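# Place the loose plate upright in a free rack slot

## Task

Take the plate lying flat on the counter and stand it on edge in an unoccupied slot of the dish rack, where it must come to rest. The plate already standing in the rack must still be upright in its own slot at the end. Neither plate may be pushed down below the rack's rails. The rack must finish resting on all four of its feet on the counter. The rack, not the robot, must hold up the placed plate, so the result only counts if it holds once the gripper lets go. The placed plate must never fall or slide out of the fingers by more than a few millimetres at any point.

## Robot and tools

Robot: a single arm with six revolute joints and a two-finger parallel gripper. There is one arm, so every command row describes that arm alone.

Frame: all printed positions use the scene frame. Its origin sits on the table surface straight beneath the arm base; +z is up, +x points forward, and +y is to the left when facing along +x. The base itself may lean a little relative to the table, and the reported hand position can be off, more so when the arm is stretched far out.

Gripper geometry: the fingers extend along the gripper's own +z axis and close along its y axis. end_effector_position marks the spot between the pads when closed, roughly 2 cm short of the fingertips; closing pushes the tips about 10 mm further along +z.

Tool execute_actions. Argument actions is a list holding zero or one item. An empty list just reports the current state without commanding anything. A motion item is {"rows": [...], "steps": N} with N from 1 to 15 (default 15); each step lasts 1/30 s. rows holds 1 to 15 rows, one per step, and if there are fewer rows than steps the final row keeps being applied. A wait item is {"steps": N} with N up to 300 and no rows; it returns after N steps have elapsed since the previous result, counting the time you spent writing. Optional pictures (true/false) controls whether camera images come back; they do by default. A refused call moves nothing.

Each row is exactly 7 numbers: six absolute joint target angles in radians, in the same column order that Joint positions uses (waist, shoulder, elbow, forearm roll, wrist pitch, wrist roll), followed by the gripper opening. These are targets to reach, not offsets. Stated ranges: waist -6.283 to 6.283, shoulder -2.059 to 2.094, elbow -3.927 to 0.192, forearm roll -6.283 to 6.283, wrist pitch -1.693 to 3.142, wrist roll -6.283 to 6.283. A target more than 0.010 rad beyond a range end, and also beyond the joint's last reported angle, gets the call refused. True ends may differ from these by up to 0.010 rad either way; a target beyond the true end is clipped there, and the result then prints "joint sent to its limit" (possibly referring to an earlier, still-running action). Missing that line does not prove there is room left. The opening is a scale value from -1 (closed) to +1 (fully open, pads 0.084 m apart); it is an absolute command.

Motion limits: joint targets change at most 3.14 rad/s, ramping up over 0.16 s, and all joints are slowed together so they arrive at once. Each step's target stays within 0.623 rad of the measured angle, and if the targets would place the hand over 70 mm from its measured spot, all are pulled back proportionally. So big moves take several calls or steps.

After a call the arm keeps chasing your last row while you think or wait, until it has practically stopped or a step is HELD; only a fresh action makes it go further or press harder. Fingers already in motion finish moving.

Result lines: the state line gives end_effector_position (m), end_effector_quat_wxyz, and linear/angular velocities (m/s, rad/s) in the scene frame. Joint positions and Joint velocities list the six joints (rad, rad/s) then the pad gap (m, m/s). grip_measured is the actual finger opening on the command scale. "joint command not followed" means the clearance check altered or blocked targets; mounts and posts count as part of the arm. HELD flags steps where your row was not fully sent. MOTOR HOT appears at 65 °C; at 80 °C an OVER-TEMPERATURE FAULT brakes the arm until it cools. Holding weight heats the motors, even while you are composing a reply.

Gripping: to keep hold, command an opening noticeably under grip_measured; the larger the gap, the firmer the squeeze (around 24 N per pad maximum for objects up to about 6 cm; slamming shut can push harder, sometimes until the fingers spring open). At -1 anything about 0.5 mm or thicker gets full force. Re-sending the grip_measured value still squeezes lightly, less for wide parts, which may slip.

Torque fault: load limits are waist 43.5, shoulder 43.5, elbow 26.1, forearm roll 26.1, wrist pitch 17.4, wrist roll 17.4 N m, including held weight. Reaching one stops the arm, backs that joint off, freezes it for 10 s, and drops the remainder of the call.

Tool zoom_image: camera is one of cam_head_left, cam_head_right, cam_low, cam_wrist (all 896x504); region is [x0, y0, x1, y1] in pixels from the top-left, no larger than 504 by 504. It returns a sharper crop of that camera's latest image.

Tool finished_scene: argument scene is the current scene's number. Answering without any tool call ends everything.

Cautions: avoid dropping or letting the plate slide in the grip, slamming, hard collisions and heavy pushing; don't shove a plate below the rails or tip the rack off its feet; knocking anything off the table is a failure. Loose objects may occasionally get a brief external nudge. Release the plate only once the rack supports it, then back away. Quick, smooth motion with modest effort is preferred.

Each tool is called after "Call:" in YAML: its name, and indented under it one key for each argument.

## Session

Call:
execute_actions:
  actions: []

Scene clock: 0.00 s of 4942.00 s.
end_effector_position=(+0.0334, +0.5291, +0.2187) grip_measured=+1.00 end_effector_quat_wxyz=(+0.313, +0.617, +0.721, -0.052) end_effector_velocity=(+0.000, +0.000, +0.000) end_effector_angular_velocity=(+0.000, -0.000, -0.001)
Joint positions: [ 1.63   0.38  -1.573 -0.445  1.605  0.204  0.084]
Joint velocities: [-0. -0. -0.  0.  0.  0. -0.]

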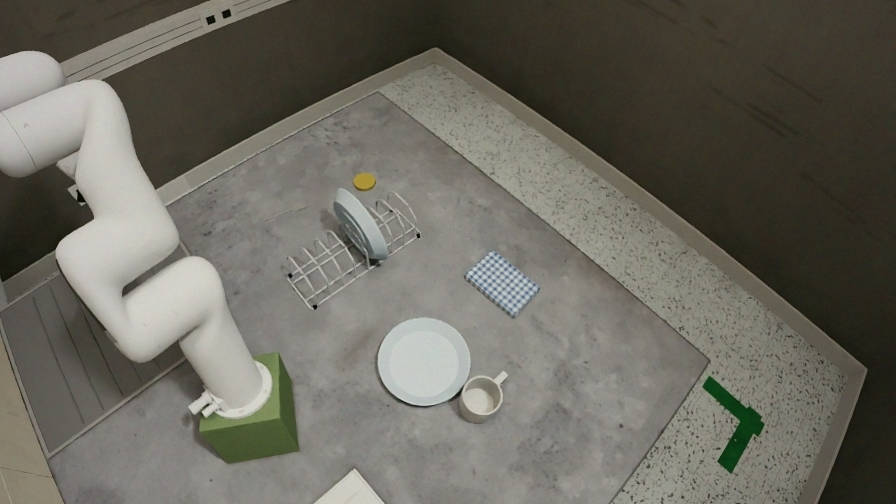

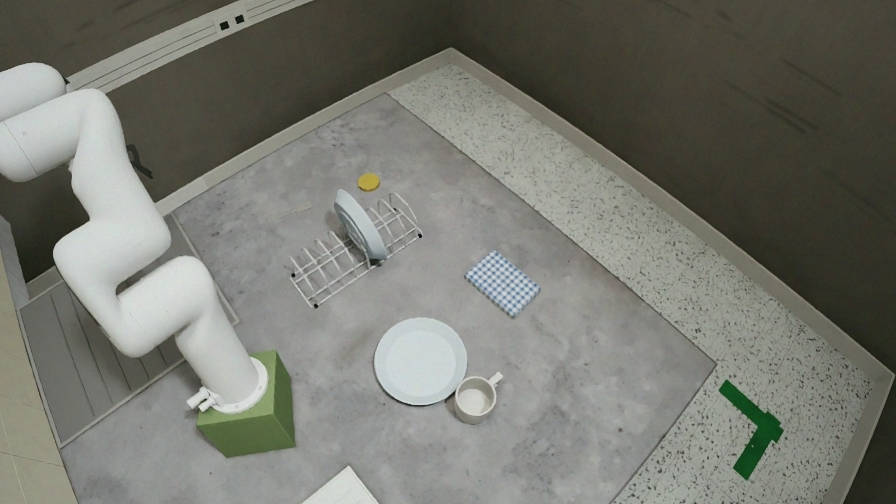

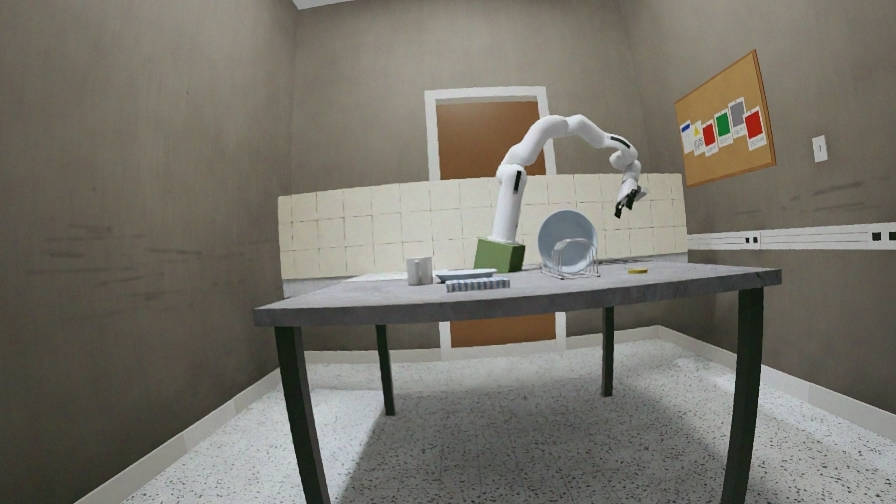

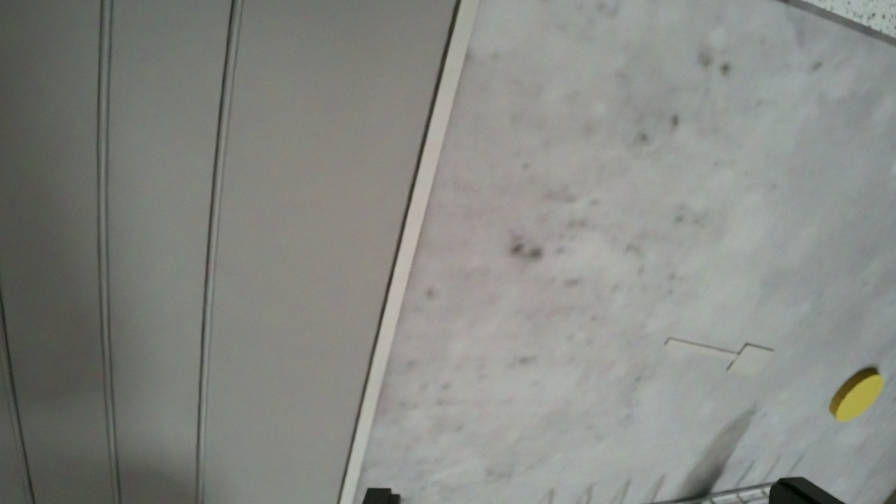

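Call:
zoom_image:
  camera: "cam_head_left"
  region: [270, 170, 450, 320]

Call:
zoom_image:
  camera: "cam_low"
  region: [400, 195, 620, 305]

Call:
zoom_image:
  camera: "cam_head_left"
  region: [350, 300, 530, 440]

Region (270, 170, 450, 320) of cam_head_left's 896x504 image, scaled by 2.800, with more detail than that image has.

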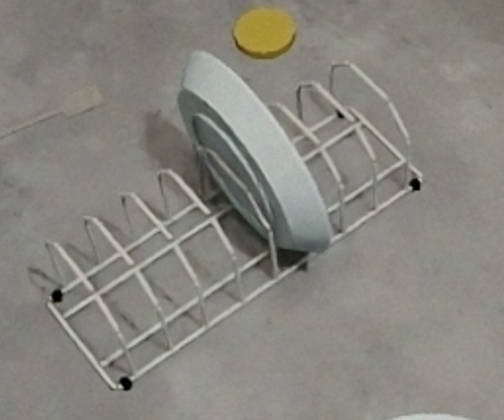

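Region (400, 195, 620, 305) of cam_low's 896x504 image, scaled by 2.291, with more detail than that image has.

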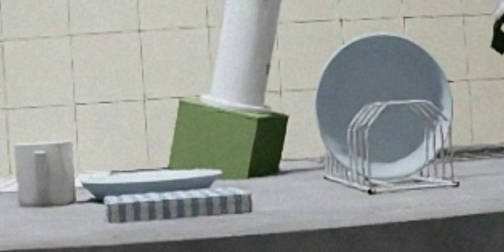

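Region (350, 300, 530, 440) of cam_head_left's 896x504 image, scaled by 2.800, with more detail than that image has.

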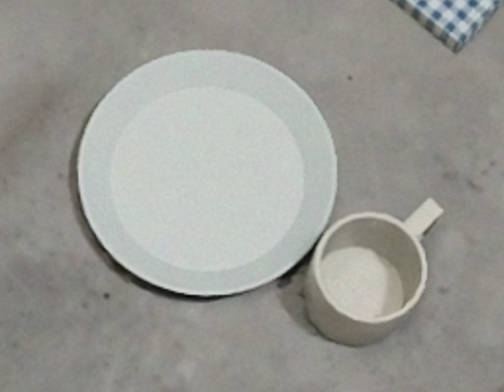

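Call:
execute_actions:
  actions:
    - {"rows":[[1.5,0.2,-1.573,0,1.9,-0.8,-0.2],[1.5,0.2,-1.573,0,1.9,-0.8,-0.2],[1.5,0.2,-1.573,0,1.9,-0.8,-0.2],[1.5,0.2,-1.573,0,1.9,-0.8,-0.2],[1.5,0.2,-1.573,0,1.9,-0.8,-0.2],[1.5,0.2,-1.573,0,1.9,-0.8,-0.2],[1.5,0.2,-1.573,0,1.9,-0.8,-0.2],[1.5,0.2,-1.573,0,1.9,-0.8,-0.2],[-0.572,0.2,-1.573,0,1.9,-1.571,-0.2]],"steps":15}
  pictures: false

Call:
execute_actions:
  actions:
    - {"steps":35}
  pictures: false

Scene clock: 26.33 s of 4942.00 s.
end_effector_position=(+0.0892, +0.4590, +0.2850) grip_measured=-0.22 end_effector_quat_wxyz=(+0.128, +0.434, +0.823, -0.343) end_effector_velocity=(+0.423, -0.099, -0.003) end_effector_angular_velocity=(-0.101, +0.703, -0.345)
Joint positions: [ 1.33   0.229 -1.573 -0.07   1.852 -0.667  0.035]
Joint velocities: [-1.162 -0.076  0.019  0.189  0.121 -1.178  0.   ]
Steps of this call (steps 1 to 90: nothing new was sent; then 22.83 s passed at rest; steps 91 to 105: all 15 steps of this action). Readings (joint positions):
91: [1.630 0.380 -1.573 -0.445 1.605 0.204]
92: [1.629 0.378 -1.572 -0.440 1.608 0.196]
94: [1.616 0.362 -1.570 -0.393 1.640 0.129]
98: [1.553 0.274 -1.574 -0.186 1.777 -0.206]
105: the state above

Scene clock: 27.50 s of 4942.00 s.
end_effector_position=(+0.4335, +0.0668, +0.3450) grip_measured=-0.22 end_effector_quat_wxyz=(-0.134, +0.702, +0.625, -0.314) end_effector_velocity=(+0.014, -0.474, +0.113) end_effector_angular_velocity=(-0.024, -0.236, -1.039)
Joint positions: [-0.117  0.202 -1.573 -0.005  1.897 -1.497  0.035]
Joint velocities: [-1.229 -0.006 -0.     0.014  0.01  -0.199 -0.   ]
Steps of this call (steps 1 to 35: the robot went on to your last target). Readings (joint positions):
1: [1.291 0.227 -1.574 -0.064 1.855 -0.709]
2: [1.250 0.225 -1.575 -0.060 1.858 -0.751]
4: [1.164 0.222 -1.574 -0.052 1.864 -0.835]
8: [0.997 0.217 -1.574 -0.039 1.873 -1.001]
35: the state above

Call:
execute_actions:
  actions:
    - {"rows":[[-0.572,1.1,-2.031,0,1.701,-1.571,-0.2]],"steps":15}
  pictures: false

Call:
execute_actions:
  actions:
    - {"steps":25}

Scene clock: 29.07 s of 4942.00 s.
end_effector_position=(+0.4549, -0.1810, +0.2140) grip_measured=-0.22 end_effector_quat_wxyz=(-0.207, +0.811, +0.469, -0.280) end_effector_velocity=(-0.032, -0.129, -0.482) end_effector_angular_velocity=(+0.192, +0.419, -0.125)
Joint positions: [-0.572  0.769 -1.885  0.     1.764 -1.571  0.035]
Joint velocities: [-0.     1.26  -0.546  0.    -0.237  0.    -0.   ]
Steps of this call (steps 1 to 30: the robot went on to your last target; steps 31 to 32: nothing new was sent; steps 33 to 47: all 15 steps of this action). Readings (joint positions):
33: [-0.572 0.200 -1.573 0.000 1.900 -1.571]
34: [-0.572 0.206 -1.579 0.000 1.898 -1.571]
36: [-0.572 0.263 -1.631 -0.000 1.877 -1.571]
40: [-0.572 0.465 -1.752 -0.000 1.822 -1.571]
47: the state above

Scene clock: 29.90 s of 4942.00 s.
end_effector_position=(+0.4303, -0.2081, +0.0847) grip_measured=-0.22 end_effector_quat_wxyz=(-0.256, +0.797, +0.451, -0.308) end_effector_velocity=(+0.001, -0.001, +0.001) end_effector_angular_velocity=(-0.002, -0.001, +0.000)
Joint positions: [-0.572  1.099 -2.031 -0.     1.701 -1.571  0.035]
Joint velocities: [-0.001  0.    -0.002 -0.001  0.     0.     0.   ]
Steps of this call (steps 1 to 25: the robot went on to your last target). Readings (joint positions):
1: [-0.572 0.811 -1.903 0.000 1.756 -1.571]
2: [-0.572 0.852 -1.921 0.000 1.748 -1.571]
4: [-0.572 0.935 -1.957 0.000 1.732 -1.571]
8: [-0.572 1.083 -2.018 0.000 1.705 -1.571]
25: the state above

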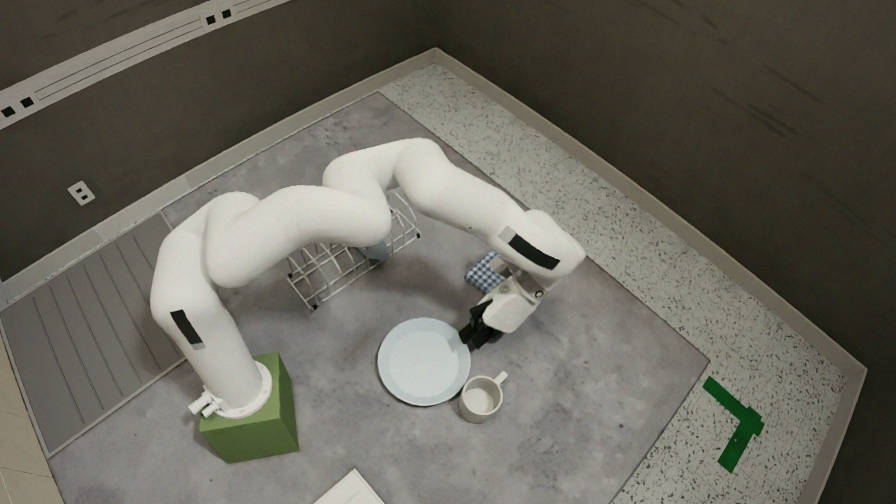

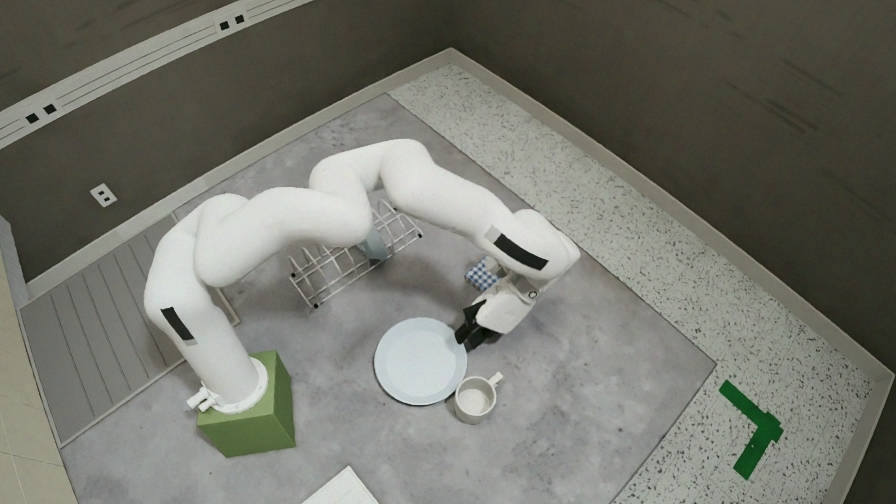

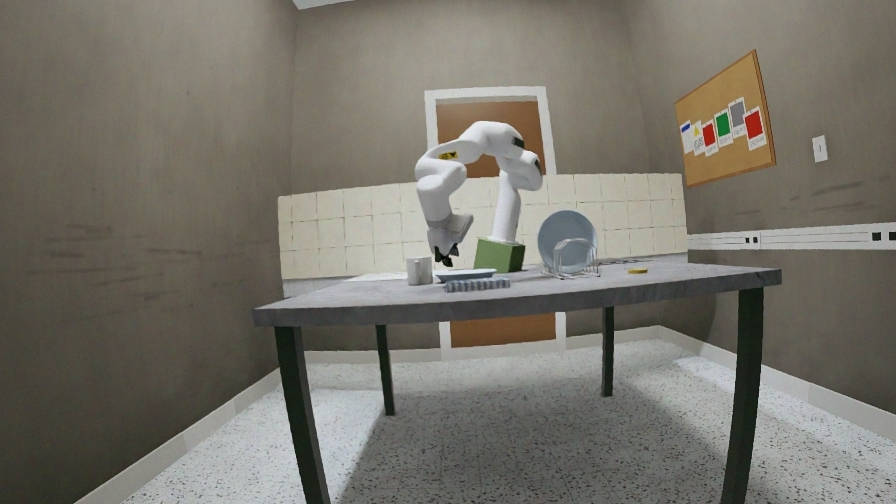

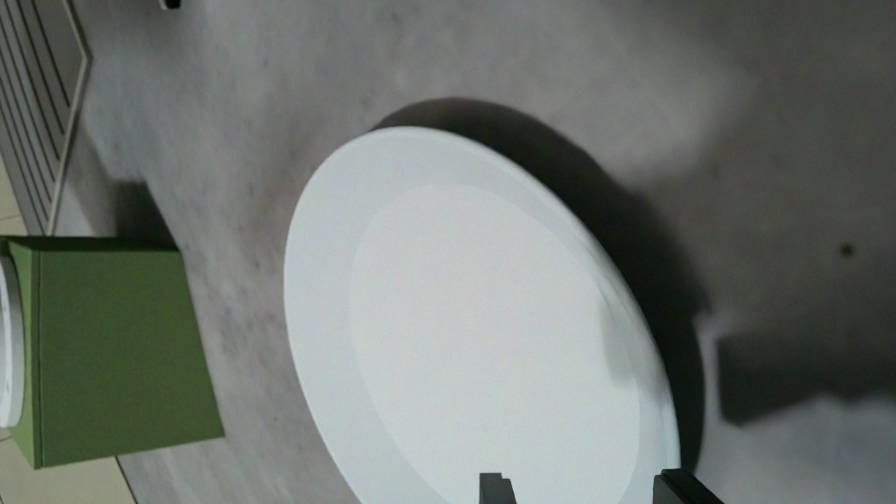

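Call:
execute_actions:
  actions:
    - {"rows":[[-0.572,1.12,-2.06,0,1.71,-1.571,-0.3],[-0.572,1.14,-2.09,0,1.72,-1.571,-0.35],[-0.572,1.16,-2.12,0,1.73,-1.571,-0.4],[-0.572,1.18,-2.15,0,1.74,-1.571,-0.4],[-0.572,1.2,-2.175,0,1.745,-1.571,-0.4],[-0.572,1.22,-2.195,0,1.745,-1.571,-0.4],[-0.572,1.24,-2.21,0,1.74,-1.571,-0.4],[-0.572,1.255,-2.218,0,1.733,-1.571,-0.4],[-0.572,1.265,-2.221,0,1.726,-1.571,-0.4]],"steps":15}
  pictures: false

Call:
execute_actions:
  actions:
    - {"steps":10}

Scene clock: 39.17 s of 4942.00 s.
end_effector_position=(+0.4348, -0.2220, +0.0451) grip_measured=-0.42 end_effector_quat_wxyz=(-0.259, +0.796, +0.450, -0.310) end_effector_velocity=(+0.045, -0.010, +0.036) end_effector_angular_velocity=(-0.051, -0.111, +0.033)
Joint positions: [-0.572  1.267 -2.218  0.     1.726 -1.571  0.026]
Joint velocities: [ 0.    -0.055 -0.063 -0.    -0.008  0.     0.   ]
Steps of this call (steps 1 to 15: the robot went on to your last target; steps 16 to 100: nothing new was sent; then 5.43 s passed at rest; steps 101 to 115: all 15 steps of this action). Readings (joint positions):
101: [-0.572 1.100 -2.031 0.000 1.701 -1.571]
102: [-0.572 1.104 -2.038 0.000 1.704 -1.571]
104: [-0.572 1.128 -2.076 -0.000 1.716 -1.571]
108: [-0.572 1.205 -2.179 -0.000 1.740 -1.571]
115: the state above

Scene clock: 39.50 s of 4942.00 s.
end_effector_position=(+0.4368, -0.2224, +0.0468) grip_measured=-0.42 end_effector_quat_wxyz=(-0.256, +0.797, +0.451, -0.309) end_effector_velocity=(-0.000, -0.000, -0.001) end_effector_angular_velocity=(+0.000, +0.000, -0.000)
Joint positions: [-0.572  1.265 -2.221  0.     1.726 -1.571  0.026]
Joint velocities: [-0.     0.002 -0.002  0.    -0.    -0.     0.   ]
Steps of this call (steps 1 to 10: the robot went on to your last target). Readings (joint positions):
1: [-0.572 1.266 -2.220 0.000 1.726 -1.571]
2: [-0.572 1.264 -2.222 -0.000 1.726 -1.571]
4: [-0.572 1.263 -2.223 -0.000 1.726 -1.571]
8: [-0.572 1.264 -2.221 -0.000 1.726 -1.571]
10: the state above

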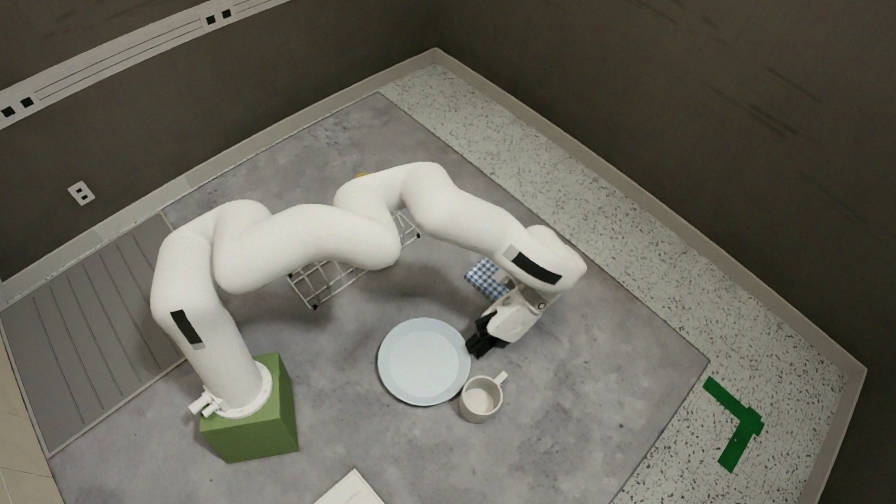

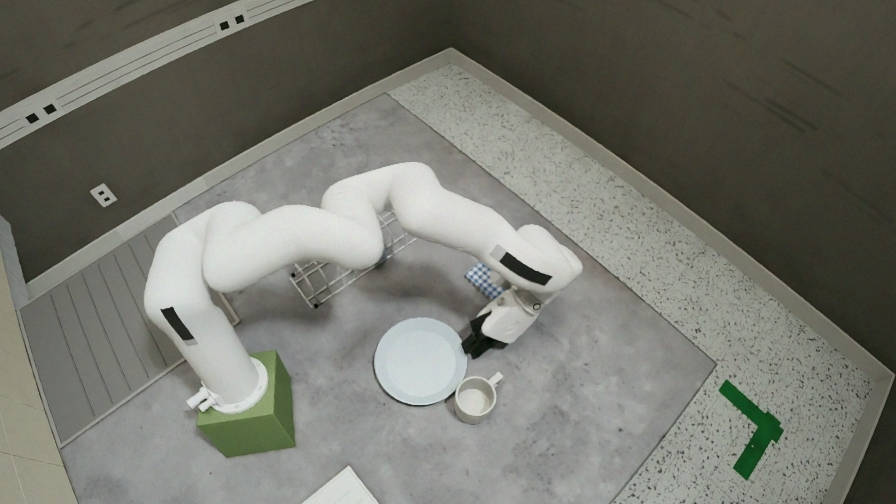

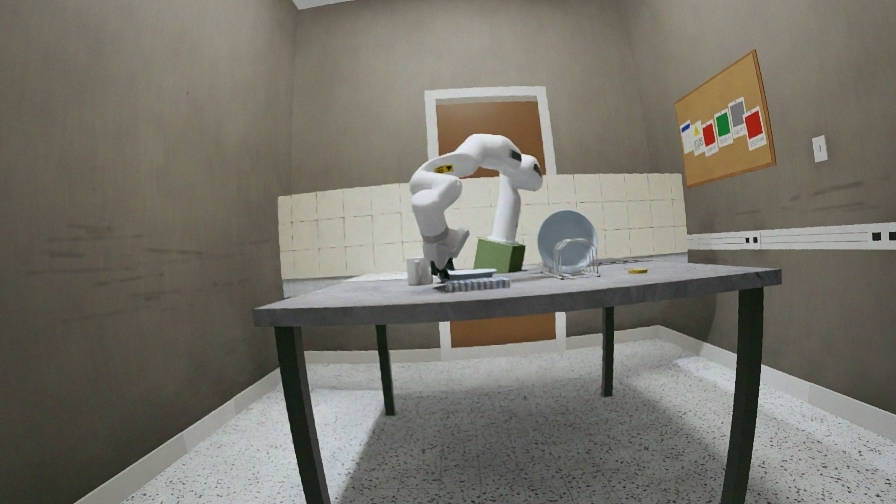

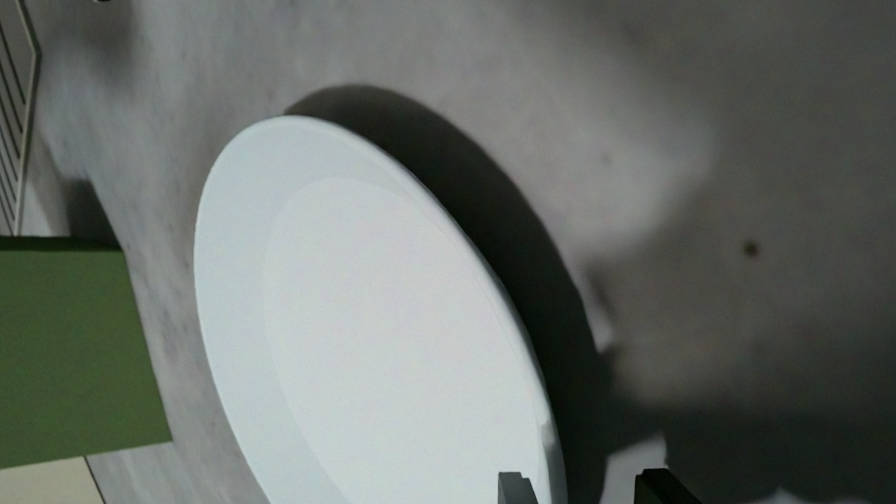

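Call:
execute_actions:
  actions:
    - {"rows":[[-0.572,1.259,-2.204,0,1.715,-1.571,-0.45],[-0.572,1.253,-2.187,0,1.704,-1.571,-0.5],[-0.572,1.247,-2.17,0,1.693,-1.571,-0.5],[-0.572,1.241,-2.153,0,1.682,-1.571,-0.55],[-0.572,1.235,-2.136,0,1.671,-1.571,-0.55],[-0.572,1.229,-2.119,0,1.66,-1.571,-0.55],[-0.572,1.223,-2.102,0,1.649,-1.571,-0.55],[-0.572,1.217,-2.085,0,1.638,-1.571,-0.55],[-0.572,1.211,-2.069,0,1.628,-1.571,-0.55]],"steps":15}
  pictures: false

Call:
execute_actions:
  actions:
    - {"steps":10}

Scene clock: 44.57 s of 4942.00 s.
end_effector_position=(+0.4193, -0.2188, +0.0320) grip_measured=-0.57 end_effector_quat_wxyz=(-0.257, +0.797, +0.451, -0.309) end_effector_velocity=(+0.010, -0.003, +0.006) end_effector_angular_velocity=(-0.013, -0.027, +0.009)
Joint positions: [-0.572  1.211 -2.069  0.     1.628 -1.571  0.019]
Joint velocities: [-0.    -0.012 -0.01  -0.001 -0.01   0.     0.   ]
Steps of this call (steps 1 to 15: the robot went on to your last target; steps 16 to 100: nothing new was sent; then 1.23 s passed at rest; steps 101 to 115: all 15 steps of this action). Readings (joint positions):
101: [-0.572 1.265 -2.221 -0.000 1.726 -1.571]
102: [-0.572 1.263 -2.216 -0.000 1.722 -1.571]
104: [-0.572 1.255 -2.194 -0.000 1.707 -1.571]
108: [-0.572 1.232 -2.127 0.000 1.666 -1.571]
115: the state above

Scene clock: 44.90 s of 4942.00 s.
end_effector_position=(+0.4195, -0.2188, +0.0320) grip_measured=-0.57 end_effector_quat_wxyz=(-0.256, +0.797, +0.451, -0.308) end_effector_velocity=(+0.000, -0.000, +0.000) end_effector_angular_velocity=(-0.001, -0.001, +0.000)
Joint positions: [-0.572  1.211 -2.069 -0.     1.628 -1.571  0.019]
Joint velocities: [-0. -0. -0. -0. -0.  0. -0.]
Steps of this call (steps 1 to 10: the robot went on to your last target). Readings (joint positions):
1: [-0.572 1.211 -2.070 -0.000 1.628 -1.571]
2: [-0.572 1.211 -2.070 -0.000 1.628 -1.571]
4: [-0.572 1.211 -2.070 -0.000 1.628 -1.571]
8: [-0.572 1.211 -2.069 -0.000 1.628 -1.571]
10: the state above

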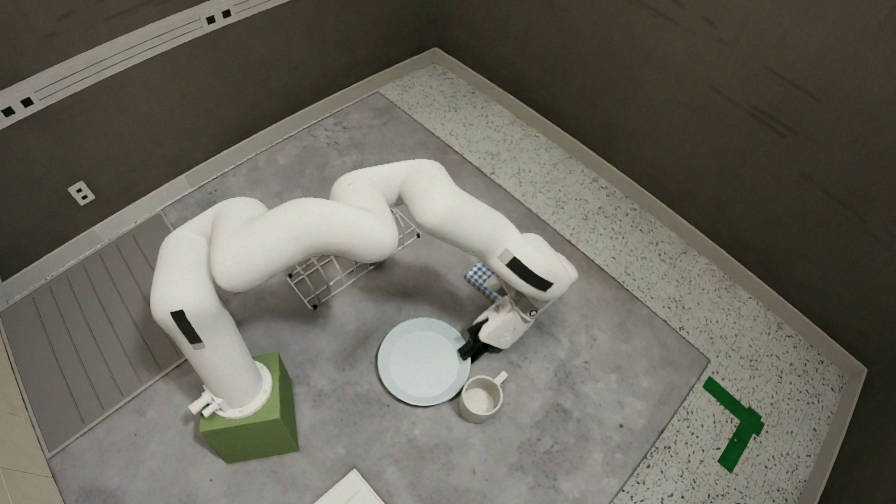

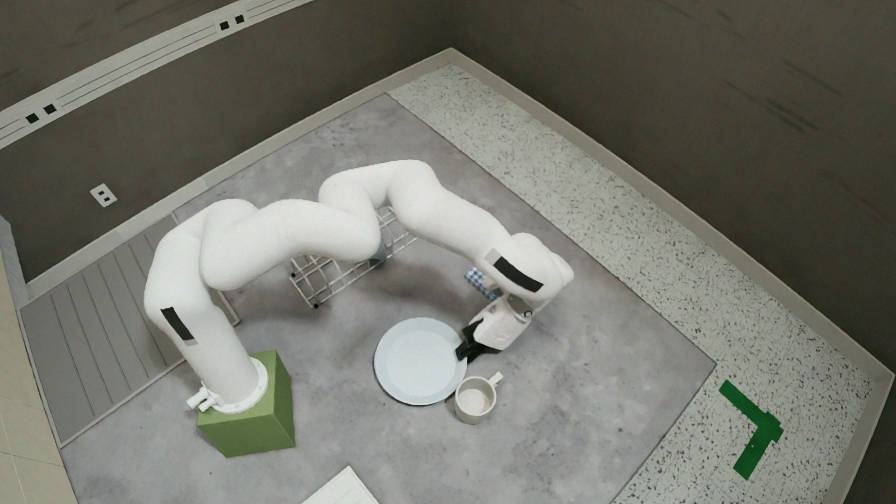

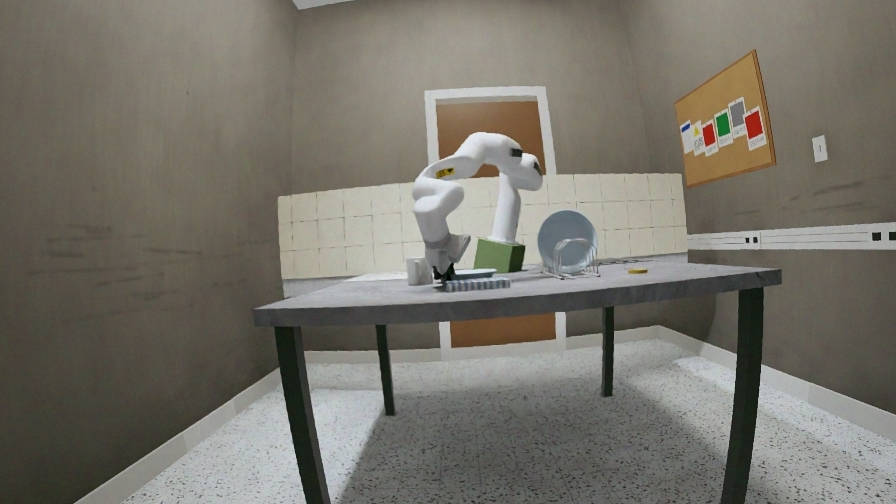

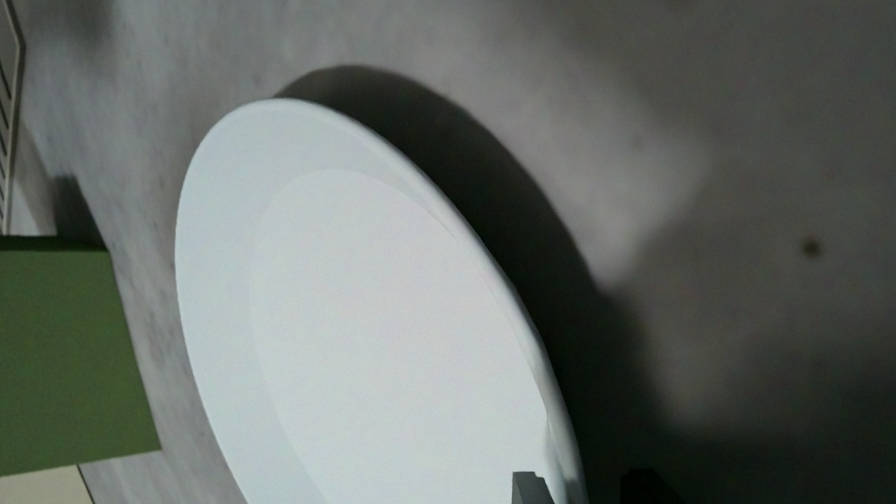

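Call:
execute_actions:
  actions:
    - {"rows":[[-0.572,1.209,-2.061,0,1.622,-1.571,-0.6],[-0.572,1.206,-2.053,0,1.617,-1.571,-0.63],[-0.572,1.204,-2.045,0,1.611,-1.571,-0.66],[-0.572,1.202,-2.038,0,1.606,-1.571,-0.69],[-0.572,1.2,-2.03,0,1.6,-1.571,-0.72],[-0.572,1.198,-2.022,0,1.594,-1.571,-0.72],[-0.572,1.1955,-2.015,0,1.59,-1.571,-0.72]],"steps":15}

Call:
zoom_image:
  camera: "cam_head_left"
  region: [410, 300, 530, 410]

Scene clock: 48.33 s of 4942.00 s.
end_effector_position=(+0.4120, -0.2174, +0.0255) grip_measured=-0.74 end_effector_quat_wxyz=(-0.256, +0.797, +0.451, -0.309) end_effector_velocity=(-0.000, +0.000, -0.001) end_effector_angular_velocity=(+0.000, +0.000, +0.000)
Joint positions: [-0.572  1.195 -2.015 -0.     1.59  -1.571  0.011]
Joint velocities: [ 0.001  0.     0.001  0.001 -0.001  0.    -0.   ]
Steps of this call (steps 1 to 15: the robot went on to your last target; steps 16 to 88: nothing new was sent; steps 89 to 103: all 15 steps of this action). Readings (joint positions):
89: [-0.572 1.211 -2.069 -0.000 1.628 -1.571]
90: [-0.572 1.210 -2.067 -0.000 1.626 -1.571]
92: [-0.572 1.206 -2.055 -0.000 1.618 -1.571]
96: [-0.572 1.198 -2.025 -0.000 1.597 -1.571]
103: the state above

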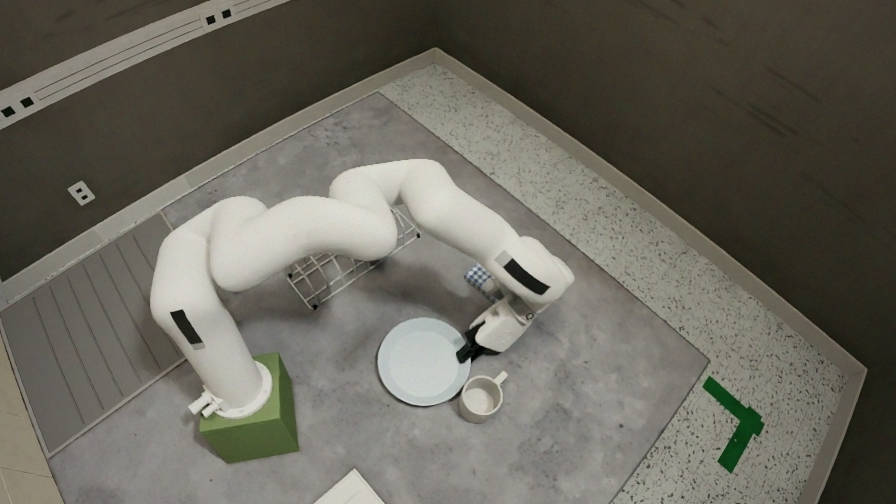

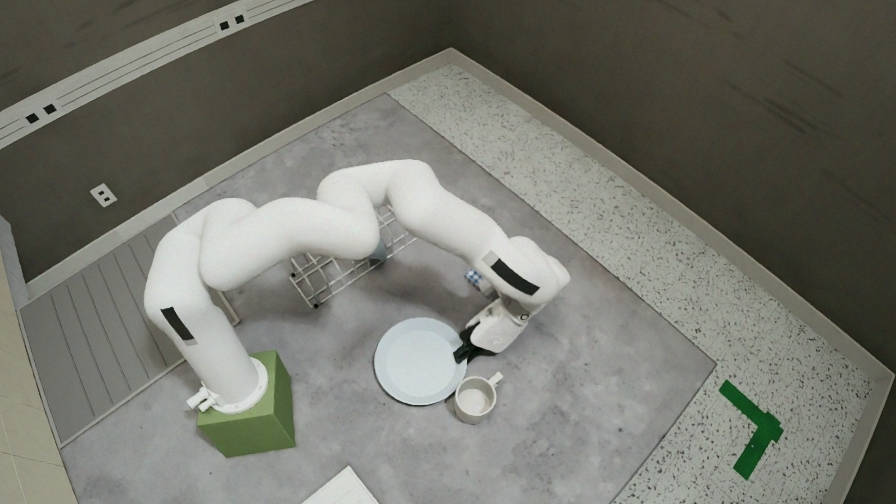

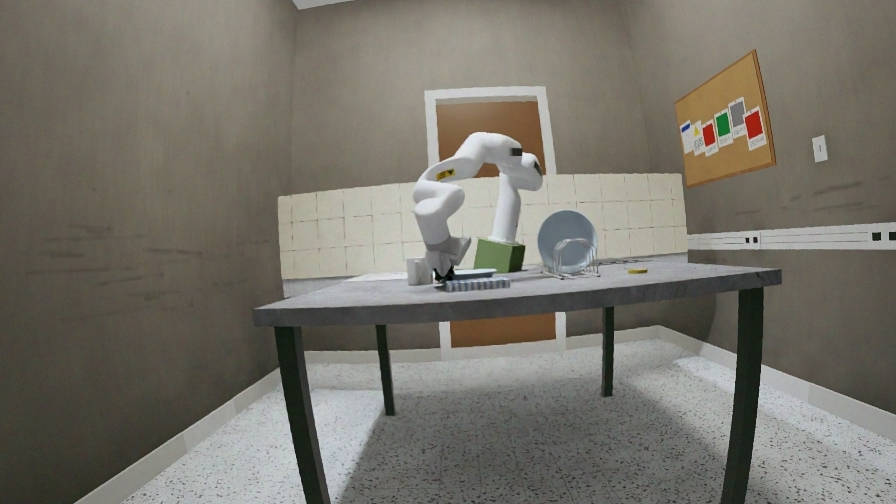

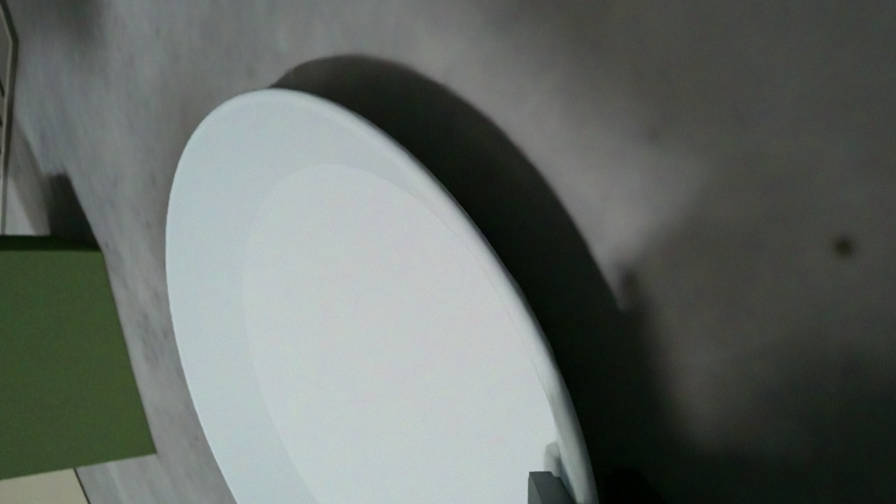

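Region (410, 300, 530, 410) of cam_head_left's 896x504 image, scaled by 4.200, with more detail than that image has; it fills the top 462 rows of this view, and the rest is white.

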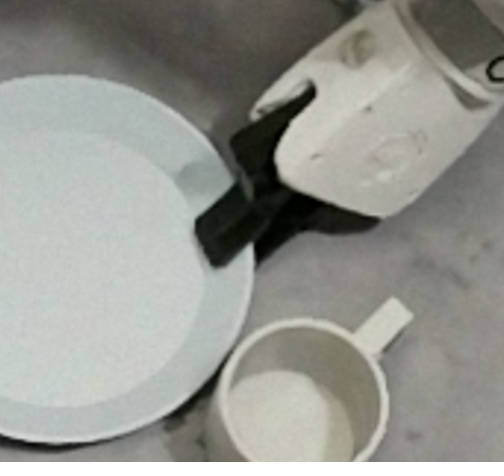

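Good depth. Close.

Call:
execute_actions:
  actions:
    - {"rows":[[-0.572,1.1955,-2.015,0,1.59,-1.571,-0.76],[-0.572,1.1955,-2.015,0,1.59,-1.571,-0.8],[-0.572,1.1955,-2.015,0,1.59,-1.571,-0.84],[-0.572,1.1955,-2.015,0,1.59,-1.571,-0.87],[-0.572,1.1955,-2.015,0,1.59,-1.571,-0.9],[-0.572,1.1955,-2.015,0,1.59,-1.571,-0.93],[-0.572,1.1955,-2.015,0,1.59,-1.571,-0.96],[-0.572,1.1955,-2.015,0,1.59,-1.571,-1]],"steps":15}

Scene clock: 50.77 s of 4942.00 s.
end_effector_position=(+0.4114, -0.2172, +0.0250) grip_measured=-0.88 end_effector_quat_wxyz=(-0.257, +0.797, +0.451, -0.309) end_effector_velocity=(+0.003, -0.001, +0.001) end_effector_angular_velocity=(-0.003, -0.008, +0.001)
Joint positions: [-0.572  1.196 -2.015  0.     1.59  -1.571  0.005]
Joint velocities: [ 0.    -0.001 -0.004  0.001 -0.003  0.001 -0.   ]
Steps of this call (steps 1 to 15: the robot went on to your last target; steps 16 to 58: nothing new was sent; steps 59 to 73: all 15 steps of this action). Readings (joint positions):
59: [-0.572 1.195 -2.015 0.000 1.590 -1.571]
60: [-0.572 1.195 -2.015 0.000 1.590 -1.571]
62: [-0.572 1.196 -2.014 0.000 1.590 -1.571]
66: [-0.572 1.196 -2.014 0.000 1.591 -1.571]
73: the state above

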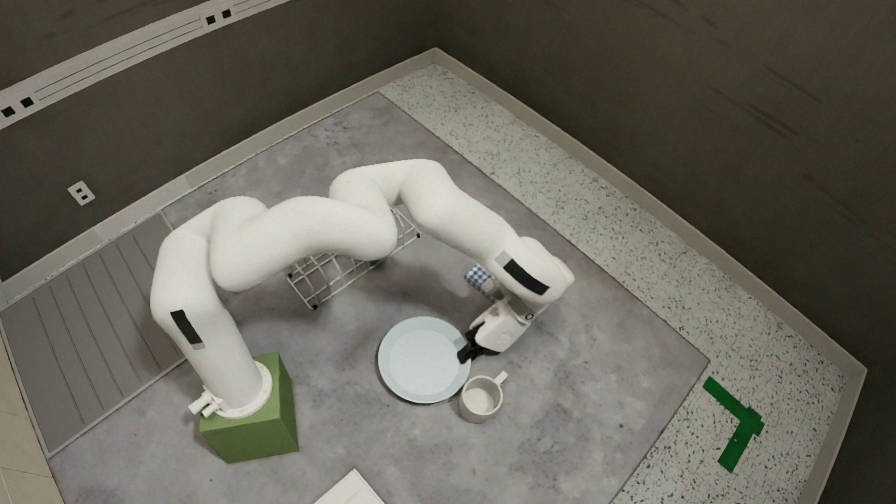

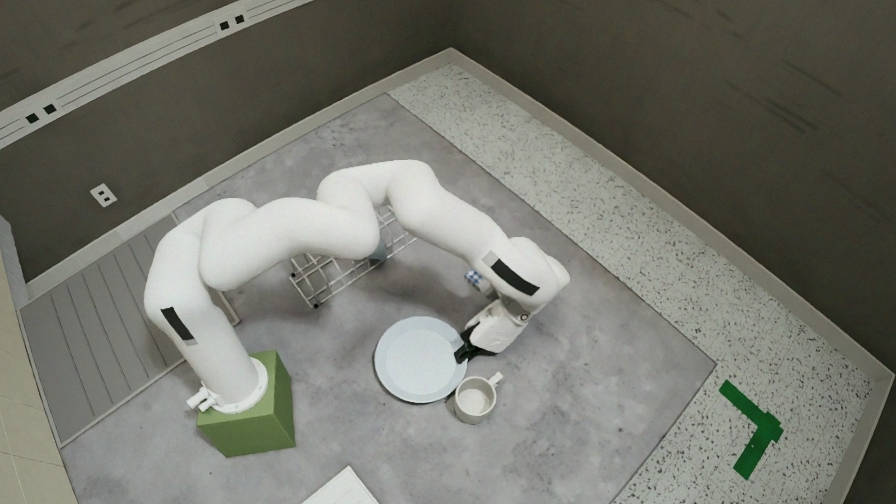

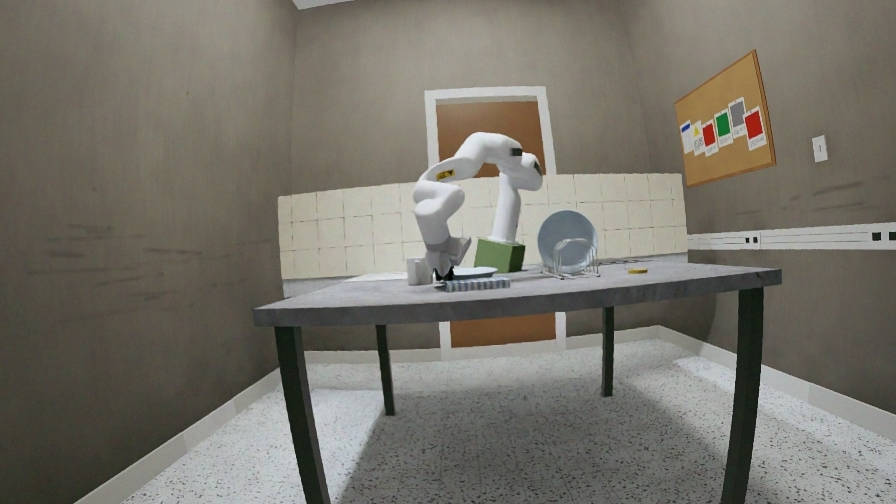

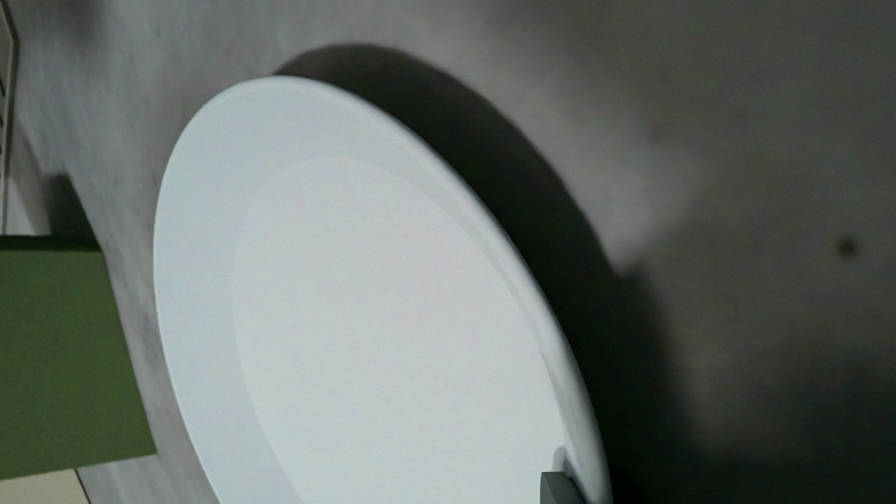

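Call:
execute_actions:
  actions: []

Scene clock: 60.03 s of 4942.00 s.
end_effector_position=(+0.4117, -0.2173, +0.0251) grip_measured=-0.88 end_effector_quat_wxyz=(-0.257, +0.797, +0.451, -0.309) end_effector_velocity=(-0.001, +0.000, -0.000) end_effector_angular_velocity=(-0.000, +0.002, -0.000)
Joint positions: [-0.572  1.196 -2.015  0.     1.59  -1.571  0.005]
Joint velocities: [-0.     0.     0.001 -0.001  0.001  0.    -0.   ]
Steps of this call (steps 1 to 15: the robot went on to your last target; steps 16 to 100: nothing new was sent; then 5.93 s passed at rest). Readings (joint positions):
1: [-0.572 1.196 -2.015 0.000 1.590 -1.571]
2: [-0.572 1.196 -2.015 0.000 1.590 -1.571]
4: [-0.572 1.196 -2.015 0.000 1.590 -1.571]
8: [-0.572 1.196 -2.015 0.000 1.590 -1.571]
100: the state above
The arm was judged still, so your last target was given up. Only a new action makes it travel on or press farther. Fingers that are still opening or closing keep moving.

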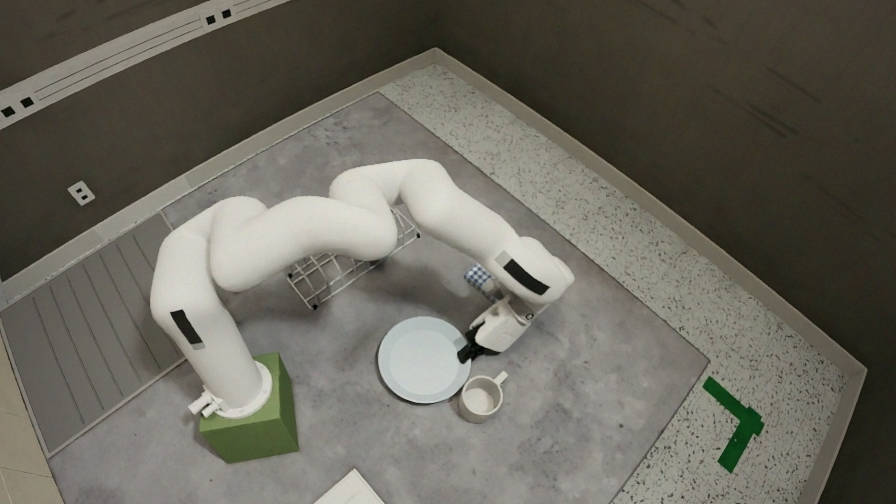

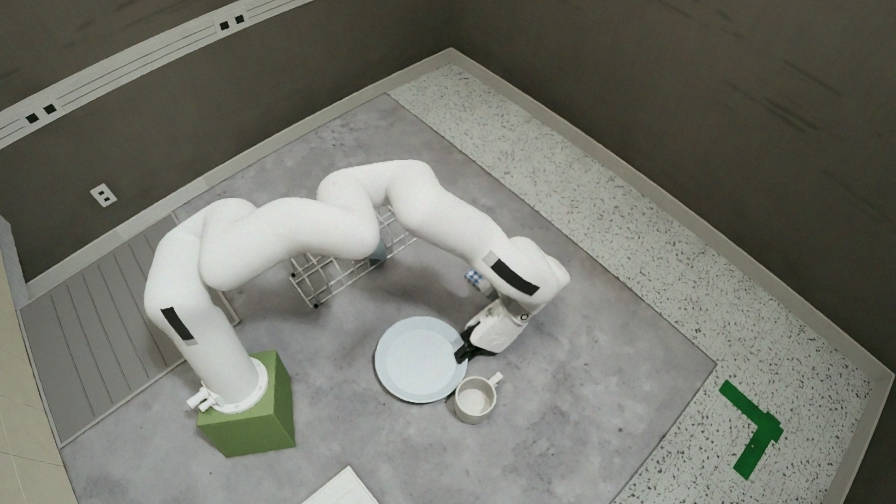

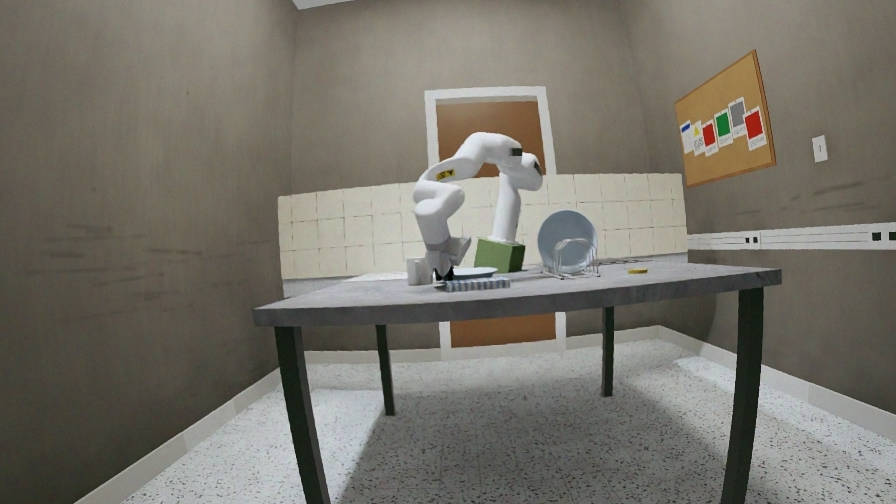

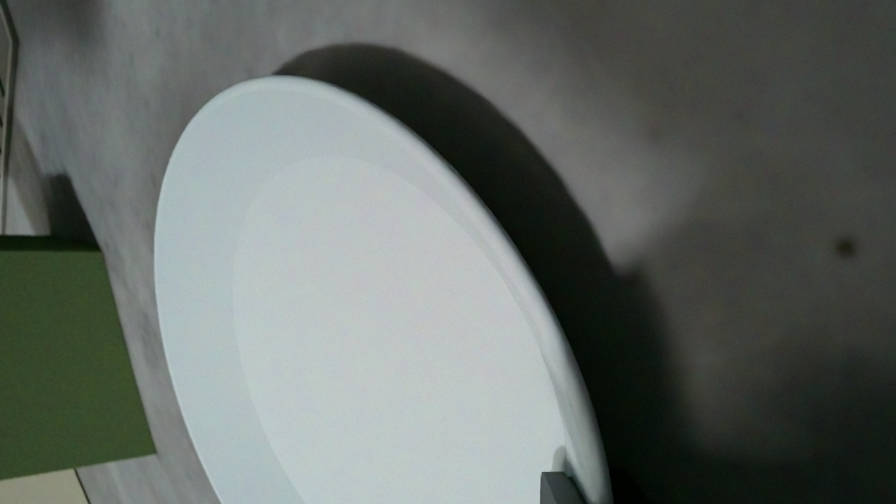

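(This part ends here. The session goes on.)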